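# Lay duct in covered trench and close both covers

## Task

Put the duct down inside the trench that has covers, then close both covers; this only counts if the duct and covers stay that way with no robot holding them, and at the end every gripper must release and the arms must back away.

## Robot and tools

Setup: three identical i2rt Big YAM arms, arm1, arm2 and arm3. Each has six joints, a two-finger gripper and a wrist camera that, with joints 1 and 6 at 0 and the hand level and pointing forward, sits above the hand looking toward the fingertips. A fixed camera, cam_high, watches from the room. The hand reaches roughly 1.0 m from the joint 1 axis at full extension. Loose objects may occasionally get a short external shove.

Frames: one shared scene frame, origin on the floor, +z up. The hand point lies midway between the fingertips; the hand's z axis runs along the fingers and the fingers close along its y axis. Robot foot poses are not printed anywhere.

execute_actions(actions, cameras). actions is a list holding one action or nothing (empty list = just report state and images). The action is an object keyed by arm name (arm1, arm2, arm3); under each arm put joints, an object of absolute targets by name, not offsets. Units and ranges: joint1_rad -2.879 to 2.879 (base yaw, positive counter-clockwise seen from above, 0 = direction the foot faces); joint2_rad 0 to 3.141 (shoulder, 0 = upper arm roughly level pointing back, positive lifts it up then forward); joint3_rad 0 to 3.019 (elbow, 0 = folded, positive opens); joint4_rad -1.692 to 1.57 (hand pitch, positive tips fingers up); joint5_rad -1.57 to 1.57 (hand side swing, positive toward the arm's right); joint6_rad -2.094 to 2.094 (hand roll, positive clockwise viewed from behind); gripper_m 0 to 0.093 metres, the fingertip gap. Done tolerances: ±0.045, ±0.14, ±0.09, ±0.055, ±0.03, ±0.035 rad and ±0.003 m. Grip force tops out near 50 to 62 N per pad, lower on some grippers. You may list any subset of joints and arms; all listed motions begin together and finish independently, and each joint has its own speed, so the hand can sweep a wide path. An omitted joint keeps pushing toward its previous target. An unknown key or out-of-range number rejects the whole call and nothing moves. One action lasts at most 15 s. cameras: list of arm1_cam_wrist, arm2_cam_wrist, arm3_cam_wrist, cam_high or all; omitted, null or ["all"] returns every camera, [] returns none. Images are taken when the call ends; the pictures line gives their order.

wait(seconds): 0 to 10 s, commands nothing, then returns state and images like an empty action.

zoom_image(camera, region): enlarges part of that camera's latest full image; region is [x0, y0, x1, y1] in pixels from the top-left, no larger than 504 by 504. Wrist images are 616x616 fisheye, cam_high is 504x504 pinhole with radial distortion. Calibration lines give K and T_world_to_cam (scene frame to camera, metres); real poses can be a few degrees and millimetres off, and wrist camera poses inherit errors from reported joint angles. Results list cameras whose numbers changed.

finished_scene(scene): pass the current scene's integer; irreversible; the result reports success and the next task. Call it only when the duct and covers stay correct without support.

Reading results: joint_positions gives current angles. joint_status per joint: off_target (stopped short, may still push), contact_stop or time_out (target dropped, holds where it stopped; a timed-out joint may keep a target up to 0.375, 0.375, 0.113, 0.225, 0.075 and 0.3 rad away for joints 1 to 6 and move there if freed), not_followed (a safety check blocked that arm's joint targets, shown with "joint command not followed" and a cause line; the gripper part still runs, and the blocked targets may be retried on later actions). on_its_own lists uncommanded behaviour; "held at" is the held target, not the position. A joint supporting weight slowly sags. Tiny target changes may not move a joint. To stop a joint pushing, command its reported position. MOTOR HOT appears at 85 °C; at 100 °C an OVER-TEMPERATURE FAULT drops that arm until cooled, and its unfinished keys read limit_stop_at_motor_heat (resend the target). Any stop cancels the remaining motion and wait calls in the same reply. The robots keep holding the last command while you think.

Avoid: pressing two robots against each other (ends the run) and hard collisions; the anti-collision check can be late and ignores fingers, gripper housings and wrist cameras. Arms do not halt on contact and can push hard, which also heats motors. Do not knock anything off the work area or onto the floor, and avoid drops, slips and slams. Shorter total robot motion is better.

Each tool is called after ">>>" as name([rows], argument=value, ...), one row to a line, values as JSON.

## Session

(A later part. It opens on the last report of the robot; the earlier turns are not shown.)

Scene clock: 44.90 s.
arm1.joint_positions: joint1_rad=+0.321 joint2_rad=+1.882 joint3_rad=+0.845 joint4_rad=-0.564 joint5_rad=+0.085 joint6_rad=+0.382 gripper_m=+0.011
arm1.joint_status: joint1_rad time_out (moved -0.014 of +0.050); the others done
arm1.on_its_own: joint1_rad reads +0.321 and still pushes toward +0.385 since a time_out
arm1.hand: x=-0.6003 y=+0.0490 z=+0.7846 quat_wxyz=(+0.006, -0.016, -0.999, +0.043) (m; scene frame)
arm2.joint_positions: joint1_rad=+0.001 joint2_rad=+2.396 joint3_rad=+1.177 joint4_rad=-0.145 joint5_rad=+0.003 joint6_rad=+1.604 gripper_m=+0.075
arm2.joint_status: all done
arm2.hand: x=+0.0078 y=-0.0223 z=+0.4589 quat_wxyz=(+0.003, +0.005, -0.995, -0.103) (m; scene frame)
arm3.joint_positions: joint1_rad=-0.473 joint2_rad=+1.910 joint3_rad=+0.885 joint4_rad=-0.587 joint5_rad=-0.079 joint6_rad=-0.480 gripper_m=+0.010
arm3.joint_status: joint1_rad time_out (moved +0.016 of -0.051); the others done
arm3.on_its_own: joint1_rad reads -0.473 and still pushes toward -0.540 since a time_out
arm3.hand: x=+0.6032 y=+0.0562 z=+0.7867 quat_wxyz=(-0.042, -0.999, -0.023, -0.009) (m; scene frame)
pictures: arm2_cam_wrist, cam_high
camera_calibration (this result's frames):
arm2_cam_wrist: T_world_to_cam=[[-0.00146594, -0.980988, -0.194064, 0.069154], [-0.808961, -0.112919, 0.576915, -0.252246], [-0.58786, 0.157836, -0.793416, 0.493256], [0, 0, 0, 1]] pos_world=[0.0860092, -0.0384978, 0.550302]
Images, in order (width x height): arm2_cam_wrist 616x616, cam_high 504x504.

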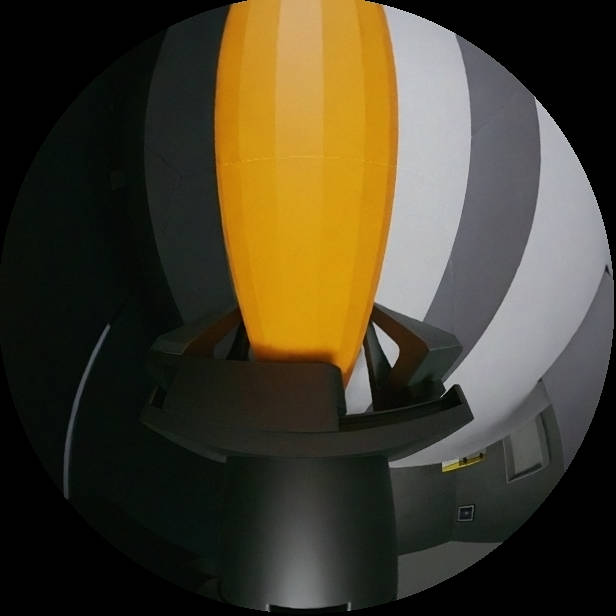

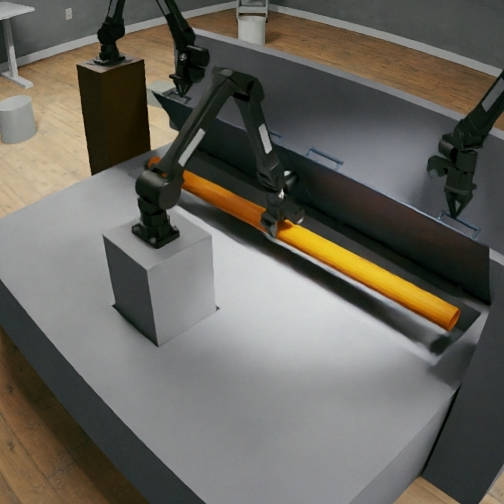

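>>> execute_actions([
  {"arm2":{"joints":{"joint1_rad":-0.045,"joint6_rad":1.565}}},
], cameras=[])

>>> execute_actions([
  {"arm2":{"joints":{"joint2_rad":2.42,"joint3_rad":1.30,"joint4_rad":-0.095}}},
], cameras=["arm2_cam_wrist","cam_high"])

>>> zoom_image(camera="cam_high", region=[340, 220, 504, 384])

Scene clock: 46.10 s.
arm1.joint_positions: joint1_rad=+0.321 joint2_rad=+1.882 joint3_rad=+0.845 joint4_rad=-0.564 joint5_rad=+0.085 joint6_rad=+0.382 gripper_m=+0.011
arm1.joint_status: not commanded
arm1.on_its_own: joint1_rad reads +0.321 and still pushes toward +0.385 since a time_out
arm1.hand: x=-0.6003 y=+0.0490 z=+0.7846 quat_wxyz=(+0.006, -0.016, -0.999, +0.043) (m; scene frame)
arm2.joint_positions: joint1_rad=-0.039 joint2_rad=+2.396 joint3_rad=+1.177 joint4_rad=-0.145 joint5_rad=+0.003 joint6_rad=+1.567 gripper_m=+0.075
arm2.joint_status: all done
arm2.hand: x=+0.0290 y=-0.0218 z=+0.4589 quat_wxyz=(-0.002, +0.004, -0.995, -0.103) (m; scene frame)
arm3.joint_positions: joint1_rad=-0.473 joint2_rad=+1.910 joint3_rad=+0.885 joint4_rad=-0.587 joint5_rad=-0.079 joint6_rad=-0.480 gripper_m=+0.010
arm3.joint_status: not commanded
arm3.on_its_own: joint1_rad reads -0.473 and still pushes toward -0.540 since a time_out
arm3.hand: x=+0.6032 y=+0.0562 z=+0.7867 quat_wxyz=(-0.042, -0.999, -0.023, -0.009) (m; scene frame)
pictures: none
No camera images: the call's "cameras" was empty. Leave "cameras" out to get every camera's image.

Scene clock: 47.17 s.
arm1.joint_positions: joint1_rad=+0.321 joint2_rad=+1.882 joint3_rad=+0.845 joint4_rad=-0.564 joint5_rad=+0.085 joint6_rad=+0.382 gripper_m=+0.011
arm1.joint_status: not commanded
arm1.on_its_own: joint1_rad reads +0.321 and still pushes toward +0.385 since a time_out
arm1.hand: x=-0.6003 y=+0.0490 z=+0.7846 quat_wxyz=(+0.006, -0.016, -0.999, +0.043) (m; scene frame)
arm2.joint_positions: joint1_rad=-0.039 joint2_rad=+2.531 joint3_rad=+1.255 joint4_rad=-0.115 joint5_rad=+0.003 joint6_rad=+1.567 gripper_m=+0.075
arm2.joint_status: all done
arm2.hand: x=+0.0290 y=-0.0238 z=+0.4055 quat_wxyz=(-0.002, +0.004, -0.996, -0.090) (m; scene frame)
arm3.joint_positions: joint1_rad=-0.473 joint2_rad=+1.910 joint3_rad=+0.885 joint4_rad=-0.587 joint5_rad=-0.079 joint6_rad=-0.480 gripper_m=+0.010
arm3.joint_status: not commanded
arm3.on_its_own: joint1_rad reads -0.473 and still pushes toward -0.540 since a time_out
arm3.hand: x=+0.6032 y=+0.0562 z=+0.7867 quat_wxyz=(-0.042, -0.999, -0.023, -0.009) (m; scene frame)
pictures: arm2_cam_wrist, cam_high
camera_calibration (this result's frames):
arm2_cam_wrist: T_world_to_cam=[[-0.00374479, -0.985732, -0.168281, 0.0467931], [-0.814024, -0.0947372, 0.573052, -0.202307], [-0.580818, 0.139131, -0.802055, 0.466473], [0, 0, 0, 1]] pos_world=[0.106428, -0.0379413, 0.497944]
Images, in order (width x height): arm2_cam_wrist 616x616, cam_high 504x504.

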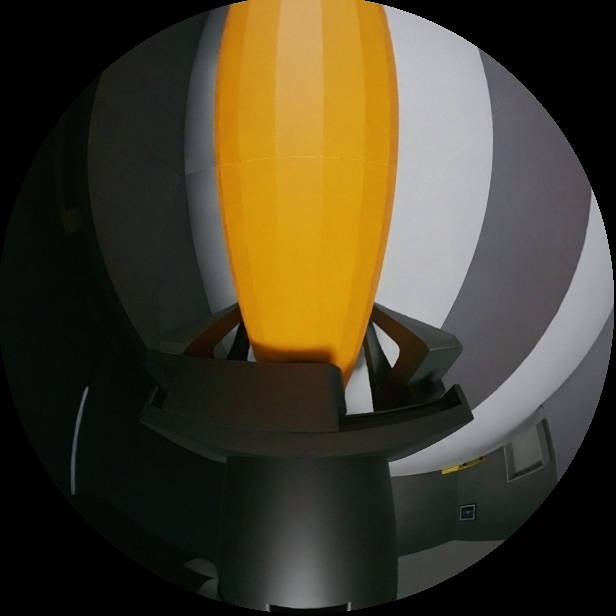

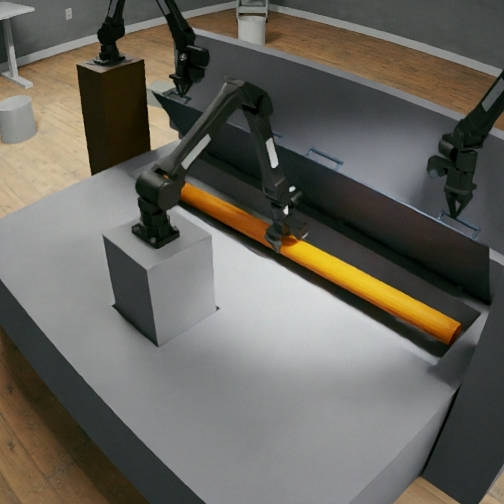

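Region (340, 220, 504, 384) of cam_high's 504x504 image, scaled by 3.073, with more detail than that image has.

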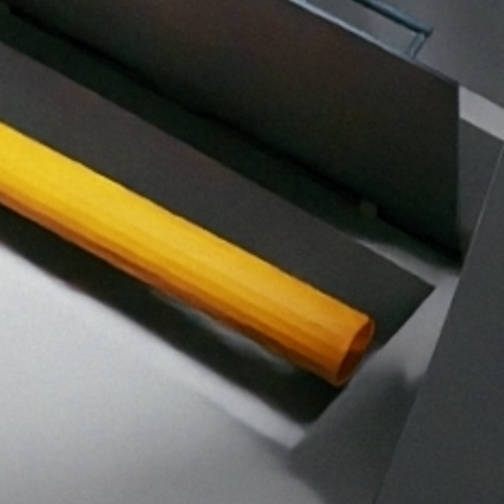

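>>> execute_actions([
  {"arm2":{"joints":{"joint2_rad":2.51,"joint3_rad":1.345,"joint4_rad":-0.08}}},
], cameras=["arm2_cam_wrist","cam_high"])

Scene clock: 48.60 s.
arm1.joint_positions: joint1_rad=+0.321 joint2_rad=+1.882 joint3_rad=+0.845 joint4_rad=-0.564 joint5_rad=+0.085 joint6_rad=+0.382 gripper_m=+0.011
arm1.joint_status: not commanded
arm1.on_its_own: joint1_rad reads +0.321 and still pushes toward +0.385 since a time_out
arm1.hand: x=-0.6003 y=+0.0490 z=+0.7846 quat_wxyz=(+0.006, -0.016, -0.999, +0.043) (m; scene frame)
arm2.joint_positions: joint1_rad=-0.039 joint2_rad=+2.607 joint3_rad=+1.296 joint4_rad=-0.102 joint5_rad=-0.003 joint6_rad=+1.569 gripper_m=+0.075
arm2.joint_status: all done
arm2.hand: x=+0.0281 y=-0.0308 z=+0.3739 quat_wxyz=(+0.001, +0.003, -0.997, -0.079) (m; scene frame)
arm3.joint_positions: joint1_rad=-0.473 joint2_rad=+1.910 joint3_rad=+0.885 joint4_rad=-0.587 joint5_rad=-0.079 joint6_rad=-0.480 gripper_m=+0.010
arm3.joint_status: not commanded
arm3.on_its_own: joint1_rad reads -0.473 and still pushes toward -0.540 since a time_out
arm3.hand: x=+0.6032 y=+0.0562 z=+0.7867 quat_wxyz=(-0.042, -0.999, -0.023, -0.009) (m; scene frame)
pictures: arm2_cam_wrist, cam_high
camera_calibration (this result's frames):
arm2_cam_wrist: T_world_to_cam=[[-0.00557414, -0.989212, -0.146383, 0.0263567], [-0.810716, -0.0812268, 0.579778, -0.187787], [-0.585413, 0.121907, -0.801517, 0.440879], [0, 0, 0, 1]] pos_world=[0.106001, -0.0429271, 0.466105]
Images, in order (width x height): arm2_cam_wrist 616x616, cam_high 504x504.

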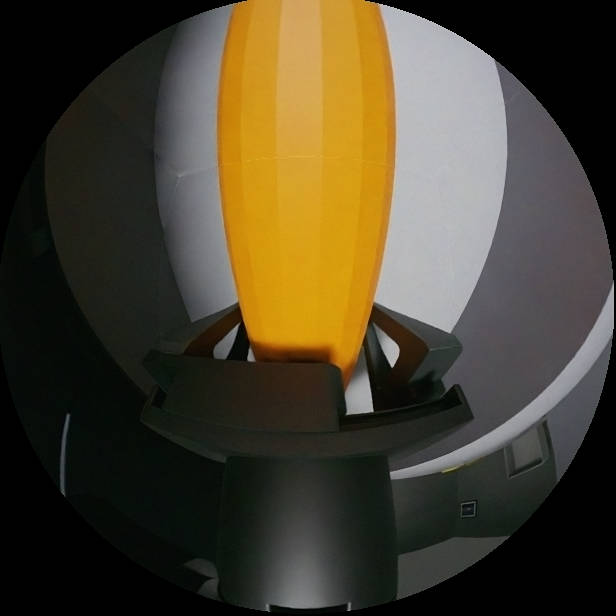

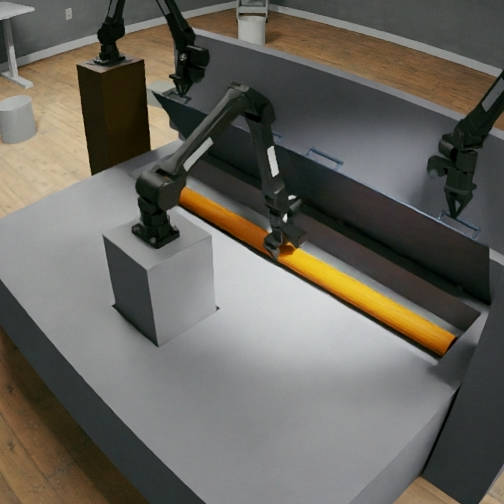

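>>> execute_actions([
  {"arm2":{"joints":{"joint2_rad":2.56,"joint3_rad":1.35}}},
], cameras=[])

>>> execute_actions([
  {"arm2":{"joints":{"gripper_m":0.093}}},
], cameras=[])

>>> execute_actions([
  {"arm2":{"joints":{"joint2_rad":2.37,"joint3_rad":1.17,"joint4_rad":-0.16}}},
], cameras=[])

>>> execute_actions([
  {"arm2":{"joints":{"joint2_rad":2.15,"joint3_rad":0.95,"joint4_rad":-0.2}}},
], cameras=[])

>>> execute_actions([
  {"arm2":{"joints":{"joint2_rad":1.2,"joint3_rad":0.5,"joint4_rad":-0.85}},"arm1":{"joints":{"joint1_rad":0.14,"joint2_rad":1.92,"joint3_rad":0.79,"joint4_rad":-0.41,"joint6_rad":0.15}},"arm3":{"joints":{"joint1_rad":-0.32,"joint2_rad":1.925,"joint3_rad":0.81,"joint4_rad":-0.43,"joint6_rad":-0.27}}},
], cameras=["cam_high"])

Scene clock: 49.83 s.
arm1.joint_positions: joint1_rad=+0.321 joint2_rad=+1.882 joint3_rad=+0.845 joint4_rad=-0.564 joint5_rad=+0.085 joint6_rad=+0.382 gripper_m=+0.011
arm1.joint_status: not commanded
arm1.on_its_own: joint1_rad reads +0.321 and still pushes toward +0.385 since a time_out
arm1.hand: x=-0.6003 y=+0.0490 z=+0.7846 quat_wxyz=(+0.006, -0.016, -0.999, +0.043) (m; scene frame)
arm2.joint_positions: joint1_rad=-0.039 joint2_rad=+2.613 joint3_rad=+1.299 joint4_rad=-0.101 joint5_rad=-0.003 joint6_rad=+1.569 gripper_m=+0.075
arm2.joint_status: all done
arm2.hand: x=+0.0281 y=-0.0319 z=+0.3711 quat_wxyz=(+0.001, +0.003, -0.997, -0.078) (m; scene frame)
arm3.joint_positions: joint1_rad=-0.473 joint2_rad=+1.910 joint3_rad=+0.885 joint4_rad=-0.587 joint5_rad=-0.079 joint6_rad=-0.480 gripper_m=+0.010
arm3.joint_status: not commanded
arm3.on_its_own: joint1_rad reads -0.473 and still pushes toward -0.540 since a time_out
arm3.hand: x=+0.6032 y=+0.0562 z=+0.7867 quat_wxyz=(-0.042, -0.999, -0.023, -0.009) (m; scene frame)
pictures: none
No camera images: the call's "cameras" was empty. Leave "cameras" out to get every camera's image.

Scene clock: 51.20 s.
arm1.joint_positions: joint1_rad=+0.321 joint2_rad=+1.882 joint3_rad=+0.845 joint4_rad=-0.564 joint5_rad=+0.085 joint6_rad=+0.382 gripper_m=+0.011
arm1.joint_status: not commanded
arm1.on_its_own: joint1_rad reads +0.321 and still pushes toward +0.385 since a time_out
arm1.hand: x=-0.6003 y=+0.0490 z=+0.7846 quat_wxyz=(+0.006, -0.016, -0.999, +0.043) (m; scene frame)
arm2.joint_positions: joint1_rad=-0.039 joint2_rad=+2.575 joint3_rad=+1.328 joint4_rad=-0.087 joint5_rad=-0.003 joint6_rad=+1.569 gripper_m=+0.093
arm2.joint_status: all done
arm2.hand: x=+0.0279 y=+0.0071 z=+0.3960 quat_wxyz=(+0.001, +0.003, -0.993, -0.118) (m; scene frame)
arm3.joint_positions: joint1_rad=-0.473 joint2_rad=+1.910 joint3_rad=+0.885 joint4_rad=-0.587 joint5_rad=-0.079 joint6_rad=-0.480 gripper_m=+0.010
arm3.joint_status: not commanded
arm3.on_its_own: joint1_rad reads -0.473 and still pushes toward -0.540 since a time_out
arm3.hand: x=+0.6032 y=+0.0562 z=+0.7867 quat_wxyz=(-0.042, -0.999, -0.023, -0.009) (m; scene frame)
pictures: none
No camera images: the call's "cameras" was empty. Leave "cameras" out to get every camera's image.

Scene clock: 52.20 s.
arm1.joint_positions: joint1_rad=+0.321 joint2_rad=+1.882 joint3_rad=+0.845 joint4_rad=-0.564 joint5_rad=+0.085 joint6_rad=+0.382 gripper_m=+0.011
arm1.joint_status: not commanded
arm1.on_its_own: joint1_rad reads +0.321 and still pushes toward +0.385 since a time_out
arm1.hand: x=-0.6003 y=+0.0490 z=+0.7846 quat_wxyz=(+0.006, -0.016, -0.999, +0.043) (m; scene frame)
arm2.joint_positions: joint1_rad=-0.039 joint2_rad=+2.370 joint3_rad=+1.175 joint4_rad=-0.155 joint5_rad=-0.003 joint6_rad=+1.569 gripper_m=+0.093
arm2.joint_status: all done
arm2.hand: x=+0.0280 y=-0.0156 z=+0.4712 quat_wxyz=(+0.001, +0.003, -0.994, -0.110) (m; scene frame)
arm3.joint_positions: joint1_rad=-0.473 joint2_rad=+1.910 joint3_rad=+0.885 joint4_rad=-0.588 joint5_rad=-0.078 joint6_rad=-0.478 gripper_m=+0.010
arm3.joint_status: not commanded
arm3.on_its_own: joint1_rad reads -0.473 and still pushes toward -0.540 since a time_out
arm3.hand: x=+0.6032 y=+0.0563 z=+0.7867 quat_wxyz=(-0.042, -0.999, -0.022, -0.010) (m; scene frame)
pictures: none
No camera images: the call's "cameras" was empty. Leave "cameras" out to get every camera's image.

Scene clock: 53.20 s.
arm1.joint_positions: joint1_rad=+0.321 joint2_rad=+1.882 joint3_rad=+0.845 joint4_rad=-0.564 joint5_rad=+0.085 joint6_rad=+0.382 gripper_m=+0.011
arm1.joint_status: not commanded
arm1.on_its_own: joint1_rad reads +0.321 and still pushes toward +0.385 since a time_out
arm1.hand: x=-0.6003 y=+0.0490 z=+0.7846 quat_wxyz=(+0.006, -0.016, -0.999, +0.043) (m; scene frame)
arm2.joint_positions: joint1_rad=-0.039 joint2_rad=+2.146 joint3_rad=+0.957 joint4_rad=-0.197 joint5_rad=-0.003 joint6_rad=+1.569 gripper_m=+0.093
arm2.joint_status: all done
arm2.hand: x=+0.0282 y=-0.0777 z=+0.5359 quat_wxyz=(+0.001, +0.003, -0.996, -0.092) (m; scene frame)
arm3.joint_positions: joint1_rad=-0.473 joint2_rad=+1.910 joint3_rad=+0.885 joint4_rad=-0.588 joint5_rad=-0.078 joint6_rad=-0.478 gripper_m=+0.010
arm3.joint_status: not commanded
arm3.on_its_own: joint1_rad reads -0.473 and still pushes toward -0.540 since a time_out
arm3.hand: x=+0.6032 y=+0.0563 z=+0.7867 quat_wxyz=(-0.042, -0.999, -0.022, -0.010) (m; scene frame)
pictures: none
No camera images: the call's "cameras" was empty. Leave "cameras" out to get every camera's image.

Scene clock: 54.63 s.
arm1.joint_positions: joint1_rad=+0.102 joint2_rad=+1.963 joint3_rad=+0.787 joint4_rad=-0.400 joint5_rad=+0.024 joint6_rad=+0.155 gripper_m=+0.011
arm1.joint_status: all done
arm1.hand: x=-0.6001 y=-0.0258 z=+0.7440 quat_wxyz=(+0.009, -0.013, -1.000, +0.010) (m; scene frame)
arm2.joint_positions: joint1_rad=-0.039 joint2_rad=+1.200 joint3_rad=+0.507 joint4_rad=-0.842 joint5_rad=-0.003 joint6_rad=+1.569 gripper_m=+0.093
arm2.joint_status: all done
arm2.hand: x=+0.0291 y=-0.2992 z=+0.7393 quat_wxyz=(+0.001, +0.003, -1.000, -0.018) (m; scene frame)
arm3.joint_positions: joint1_rad=-0.271 joint2_rad=+1.980 joint3_rad=+0.808 joint4_rad=-0.417 joint5_rad=-0.032 joint6_rad=-0.265 gripper_m=+0.010
arm3.joint_status: joint1_rad off_target (ended at -0.271, target -0.320); the others done
arm3.hand: x=+0.6024 y=-0.0174 z=+0.7463 quat_wxyz=(-0.015, -1.000, -0.017, -0.013) (m; scene frame)
pictures: cam_high
Images, in order (width x height): cam_high 504x504.

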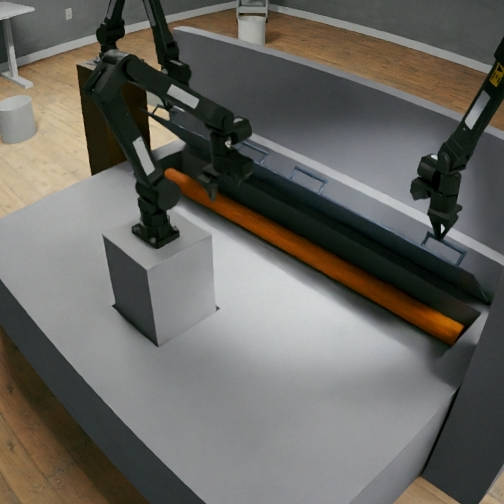

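Duct is in. Lowering the lids in steps.

>>> execute_actions([
  {"arm1":{"joints":{"joint1_rad":-0.05,"joint2_rad":2.13,"joint3_rad":0.80,"joint4_rad":-0.20,"joint6_rad":-0.04}},"arm3":{"joints":{"joint1_rad":-0.13,"joint2_rad":2.13,"joint3_rad":0.80,"joint4_rad":-0.20,"joint6_rad":-0.09}}},
], cameras=[])

>>> execute_actions([
  {"arm1":{"joints":{"joint1_rad":-0.22,"joint2_rad":2.385,"joint3_rad":0.94,"joint4_rad":-0.05,"joint6_rad":-0.2}},"arm3":{"joints":{"joint1_rad":0.04,"joint2_rad":2.385,"joint3_rad":0.91,"joint4_rad":-0.01,"joint6_rad":0.08}}},
], cameras=[])

>>> execute_actions([
  {"arm1":{"joints":{"joint1_rad":-0.28,"joint2_rad":2.54,"joint3_rad":1.06,"joint4_rad":-0.02,"joint6_rad":-0.25}},"arm3":{"joints":{"joint1_rad":0.105,"joint2_rad":2.54,"joint3_rad":1.02,"joint4_rad":0.05,"joint6_rad":0.15}}},
], cameras=[])

>>> execute_actions([
  {"arm1":{"joints":{"joint1_rad":-0.29,"joint2_rad":2.66,"joint3_rad":1.10,"joint4_rad":0,"joint6_rad":-0.26}},"arm3":{"joints":{"joint1_rad":0.12,"joint2_rad":2.66,"joint3_rad":1.06,"joint4_rad":0.075,"joint6_rad":0.16}}},
], cameras=["cam_high"])

Scene clock: 57.43 s.
arm1.joint_positions: joint1_rad=-0.098 joint2_rad=+2.181 joint3_rad=+0.811 joint4_rad=-0.189 joint5_rad=+0.029 joint6_rad=-0.035 gripper_m=+0.011
arm1.joint_status: joint1_rad off_target (ended at -0.098, target -0.050); the others done
arm1.hand: x=-0.6012 y=-0.1012 z=+0.6698 quat_wxyz=(+0.003, -0.018, -1.000, +0.013) (m; scene frame)
arm2.joint_positions: joint1_rad=-0.039 joint2_rad=+1.200 joint3_rad=+0.507 joint4_rad=-0.842 joint5_rad=-0.003 joint6_rad=+1.569 gripper_m=+0.093
arm2.joint_status: not commanded
arm2.hand: x=+0.0291 y=-0.2992 z=+0.7393 quat_wxyz=(+0.001, +0.003, -1.000, -0.018) (m; scene frame)
arm3.joint_positions: joint1_rad=-0.069 joint2_rad=+2.195 joint3_rad=+0.813 joint4_rad=-0.186 joint5_rad=-0.045 joint6_rad=-0.086 gripper_m=+0.009
arm3.joint_status: joint1_rad time_out (moved +0.202 of +0.141); the others done
arm3.on_its_own: joint1_rad reads -0.069 and still pushes toward -0.130 since a time_out
arm3.hand: x=+0.6028 y=-0.0953 z=+0.6697 quat_wxyz=(-0.020, -0.999, -0.028, -0.005) (m; scene frame)
pictures: none
No camera images: the call's "cameras" was empty. Leave "cameras" out to get every camera's image.

not run: a stop came earlier in this reply.

not run: a stop came earlier in this reply.

not run: a stop came earlier in this reply.

>>> execute_actions([
  {"arm1":{"joints":{"joint1_rad":-0.23,"joint2_rad":2.385,"joint3_rad":0.94,"joint4_rad":-0.05,"joint6_rad":-0.2}},"arm3":{"joints":{"joint1_rad":0.06,"joint2_rad":2.375,"joint3_rad":0.91,"joint4_rad":-0.01,"joint6_rad":0.09}}},
], cameras=[])

>>> execute_actions([
  {"arm1":{"joints":{"joint1_rad":-0.28,"joint2_rad":2.53,"joint3_rad":1.06,"joint4_rad":-0.02,"joint6_rad":-0.25}},"arm3":{"joints":{"joint1_rad":0.115,"joint2_rad":2.52,"joint3_rad":1.02,"joint4_rad":0.05,"joint6_rad":0.15}}},
], cameras=[])

>>> execute_actions([
  {"arm1":{"joints":{"joint1_rad":-0.29,"joint2_rad":2.66,"joint3_rad":1.10,"joint4_rad":0,"joint6_rad":-0.26}},"arm3":{"joints":{"joint1_rad":0.12,"joint2_rad":2.66,"joint3_rad":1.06,"joint4_rad":0.075,"joint6_rad":0.16}}},
], cameras=[])

>>> execute_actions([
  {"arm1":{"joints":{"gripper_m":0.055}},"arm3":{"joints":{"gripper_m":0.055}}},
], cameras=[])

>>> execute_actions([
  {"arm1":{"joints":{"joint2_rad":2.2,"joint3_rad":0.9,"joint4_rad":-0.25}},"arm3":{"joints":{"joint2_rad":2.2,"joint3_rad":0.85,"joint4_rad":-0.2}}},
])

Scene clock: 59.47 s.
arm1.joint_positions: joint1_rad=-0.251 joint2_rad=+2.469 joint3_rad=+0.954 joint4_rad=-0.045 joint5_rad=+0.008 joint6_rad=-0.194 gripper_m=+0.011
arm1.joint_status: all done
arm1.hand: x=-0.6008 y=-0.1561 z=+0.5737 quat_wxyz=(+0.003, -0.015, -1.000, +0.003) (m; scene frame)
arm2.joint_positions: joint1_rad=-0.039 joint2_rad=+1.200 joint3_rad=+0.507 joint4_rad=-0.842 joint5_rad=-0.003 joint6_rad=+1.569 gripper_m=+0.093
arm2.joint_status: not commanded
arm2.hand: x=+0.0291 y=-0.2992 z=+0.7393 quat_wxyz=(+0.001, +0.003, -1.000, -0.018) (m; scene frame)
arm3.joint_positions: joint1_rad=+0.068 joint2_rad=+2.394 joint3_rad=+0.904 joint4_rad=-0.025 joint5_rad=-0.005 joint6_rad=+0.077 gripper_m=+0.000
arm3.joint_status: all done
arm3.on_its_own: gripper_m moved -0.009 to your old target +0.000
arm3.hand: x=+0.5867 y=-0.1408 z=+0.6041 quat_wxyz=(-0.002, -1.000, -0.015, +0.020) (m; scene frame)
pictures: none
No camera images: the call's "cameras" was empty. Leave "cameras" out to get every camera's image.

Scene clock: 60.40 s.
arm1.joint_positions: joint1_rad=-0.289 joint2_rad=+2.615 joint3_rad=+1.064 joint4_rad=-0.024 joint5_rad=+0.003 joint6_rad=-0.240 gripper_m=+0.011
arm1.joint_status: all done
arm1.hand: x=-0.5996 y=-0.1705 z=+0.5217 quat_wxyz=(+0.010, -0.011, -1.000, -0.001) (m; scene frame)
arm2.joint_positions: joint1_rad=-0.039 joint2_rad=+1.200 joint3_rad=+0.507 joint4_rad=-0.842 joint5_rad=-0.003 joint6_rad=+1.569 gripper_m=+0.093
arm2.joint_status: not commanded
arm2.hand: x=+0.0291 y=-0.2992 z=+0.7393 quat_wxyz=(+0.001, +0.003, -1.000, -0.018) (m; scene frame)
arm3.joint_positions: joint1_rad=+0.117 joint2_rad=+2.513 joint3_rad=+1.018 joint4_rad=+0.040 joint5_rad=-0.004 joint6_rad=+0.137 gripper_m=+0.000
arm3.joint_status: all done
arm3.hand: x=+0.5553 y=-0.1650 z=+0.5643 quat_wxyz=(-0.008, -0.999, -0.010, +0.049) (m; scene frame)
pictures: none
No camera images: the call's "cameras" was empty. Leave "cameras" out to get every camera's image.

Scene clock: 61.27 s.
arm1.joint_positions: joint1_rad=-0.295 joint2_rad=+2.661 joint3_rad=+1.095 joint4_rad=-0.012 joint5_rad=+0.002 joint6_rad=-0.247 gripper_m=+0.011
arm1.joint_status: all done
arm1.hand: x=-0.6010 y=-0.1725 z=+0.5050 quat_wxyz=(+0.011, -0.011, -1.000, -0.002) (m; scene frame)
arm2.joint_positions: joint1_rad=-0.039 joint2_rad=+1.200 joint3_rad=+0.507 joint4_rad=-0.842 joint5_rad=-0.003 joint6_rad=+1.569 gripper_m=+0.093
arm2.joint_status: not commanded
arm2.hand: x=+0.0291 y=-0.2992 z=+0.7393 quat_wxyz=(+0.001, +0.003, -1.000, -0.018) (m; scene frame)
arm3.joint_positions: joint1_rad=+0.117 joint2_rad=+2.636 joint3_rad=+1.063 joint4_rad=+0.071 joint5_rad=-0.003 joint6_rad=+0.148 gripper_m=+0.000
arm3.joint_status: all done
arm3.hand: x=+0.5790 y=-0.1609 z=+0.5189 quat_wxyz=(-0.004, -1.000, -0.005, +0.026) (m; scene frame)
pictures: none
No camera images: the call's "cameras" was empty. Leave "cameras" out to get every camera's image.

Scene clock: 61.87 s.
arm1.joint_positions: joint1_rad=-0.295 joint2_rad=+2.661 joint3_rad=+1.097 joint4_rad=-0.012 joint5_rad=+0.002 joint6_rad=-0.250 gripper_m=+0.055
arm1.joint_status: all done
arm1.hand: x=-0.6000 y=-0.1728 z=+0.5050 quat_wxyz=(+0.010, -0.009, -1.000, -0.002) (m; scene frame)
arm2.joint_positions: joint1_rad=-0.039 joint2_rad=+1.200 joint3_rad=+0.507 joint4_rad=-0.842 joint5_rad=-0.003 joint6_rad=+1.569 gripper_m=+0.093
arm2.joint_status: not commanded
arm2.hand: x=+0.0291 y=-0.2992 z=+0.7393 quat_wxyz=(+0.001, +0.003, -1.000, -0.018) (m; scene frame)
arm3.joint_positions: joint1_rad=+0.117 joint2_rad=+2.641 joint3_rad=+1.063 joint4_rad=+0.071 joint5_rad=-0.003 joint6_rad=+0.148 gripper_m=+0.055
arm3.joint_status: all done
arm3.hand: x=+0.5815 y=-0.1605 z=+0.5171 quat_wxyz=(-0.004, -1.000, -0.005, +0.023) (m; scene frame)
pictures: none
No camera images: the call's "cameras" was empty. Leave "cameras" out to get every camera's image.

Scene clock: 63.17 s.
arm1.joint_positions: joint1_rad=-0.295 joint2_rad=+2.194 joint3_rad=+0.901 joint4_rad=-0.240 joint5_rad=+0.002 joint6_rad=-0.251 gripper_m=+0.055
arm1.joint_status: all done
arm1.hand: x=-0.5759 y=-0.1794 z=+0.6726 quat_wxyz=(-0.011, -0.009, -1.000, +0.004) (m; scene frame)
arm2.joint_positions: joint1_rad=-0.039 joint2_rad=+1.200 joint3_rad=+0.507 joint4_rad=-0.842 joint5_rad=-0.003 joint6_rad=+1.569 gripper_m=+0.093
arm2.joint_status: not commanded
arm2.hand: x=+0.0291 y=-0.2992 z=+0.7393 quat_wxyz=(+0.001, +0.003, -1.000, -0.018) (m; scene frame)
arm3.joint_positions: joint1_rad=+0.117 joint2_rad=+2.188 joint3_rad=+0.851 joint4_rad=-0.187 joint5_rad=-0.003 joint6_rad=+0.148 gripper_m=+0.055
arm3.joint_status: all done
arm3.hand: x=+0.5822 y=-0.1609 z=+0.6747 quat_wxyz=(-0.002, -1.000, -0.005, +0.015) (m; scene frame)
pictures: arm1_cam_wrist, arm2_cam_wrist, arm3_cam_wrist, cam_high
camera_calibration (this result's frames):
arm1_cam_wrist: T_world_to_cam=[[-0.0145359, -0.999851, 0.00930631, -0.193167], [-0.829289, 0.0172551, 0.558554, -0.842679], [-0.558631, 0.000401439, -0.829416, 0.359572], [0, 0, 0, 1]] pos_world=[-0.500764, -0.178742, 0.770714]
arm2_cam_wrist: T_world_to_cam=[[-0.00591635, -0.999664, -0.0252216, -0.278345], [-0.810975, -0.00995988, 0.584996, -0.403172], [-0.585051, 0.0239152, -0.810644, 0.744496], [0, 0, 0, 1]] pos_world=[0.106959, -0.300072, 0.832355]
arm3_cam_wrist: T_world_to_cam=[[-0.00779865, 0.999969, -0.00143769, 0.164587], [0.838209, 0.0073211, 0.545301, -0.841928], [0.545294, 0.00304753, -0.838239, 0.373218], [0, 0, 0, 1]] pos_world=[0.503481, -0.159556, 0.772186]
Images, in order (width x height): arm1_cam_wrist 616x616, arm2_cam_wrist 616x616, arm3_cam_wrist 616x616, cam_high 504x504.

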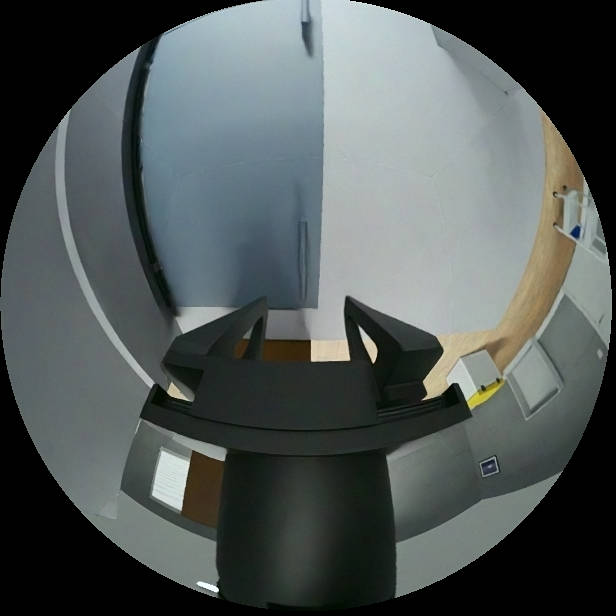

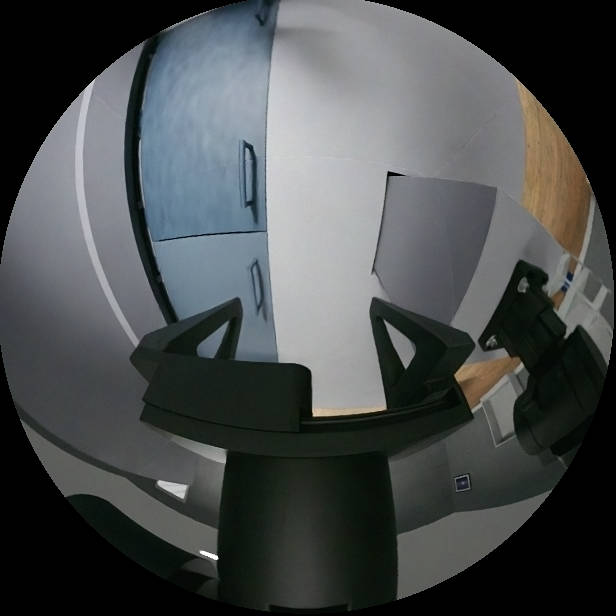

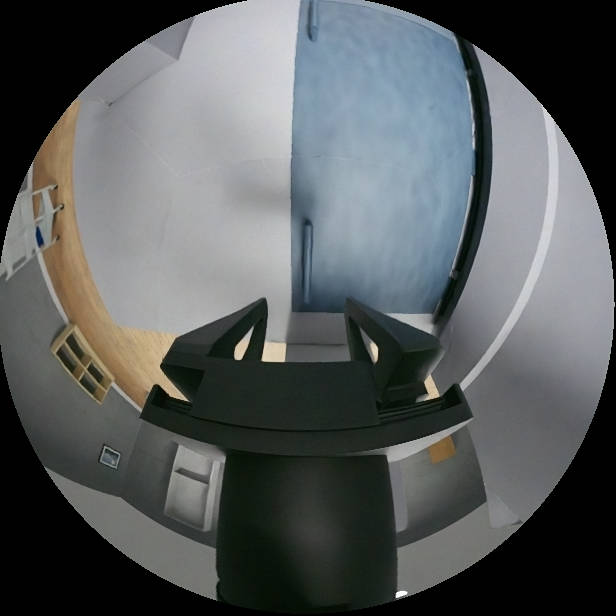

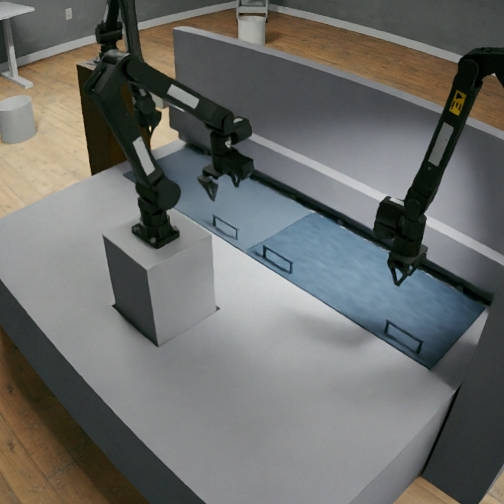

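Arm3's grip was too shallow, so its cover slipped out and dropped shut. Both covers are closed. I'll grip deeper in the next scene.

>>> finished_scene(scene=1)

The scene is finished: the task was done.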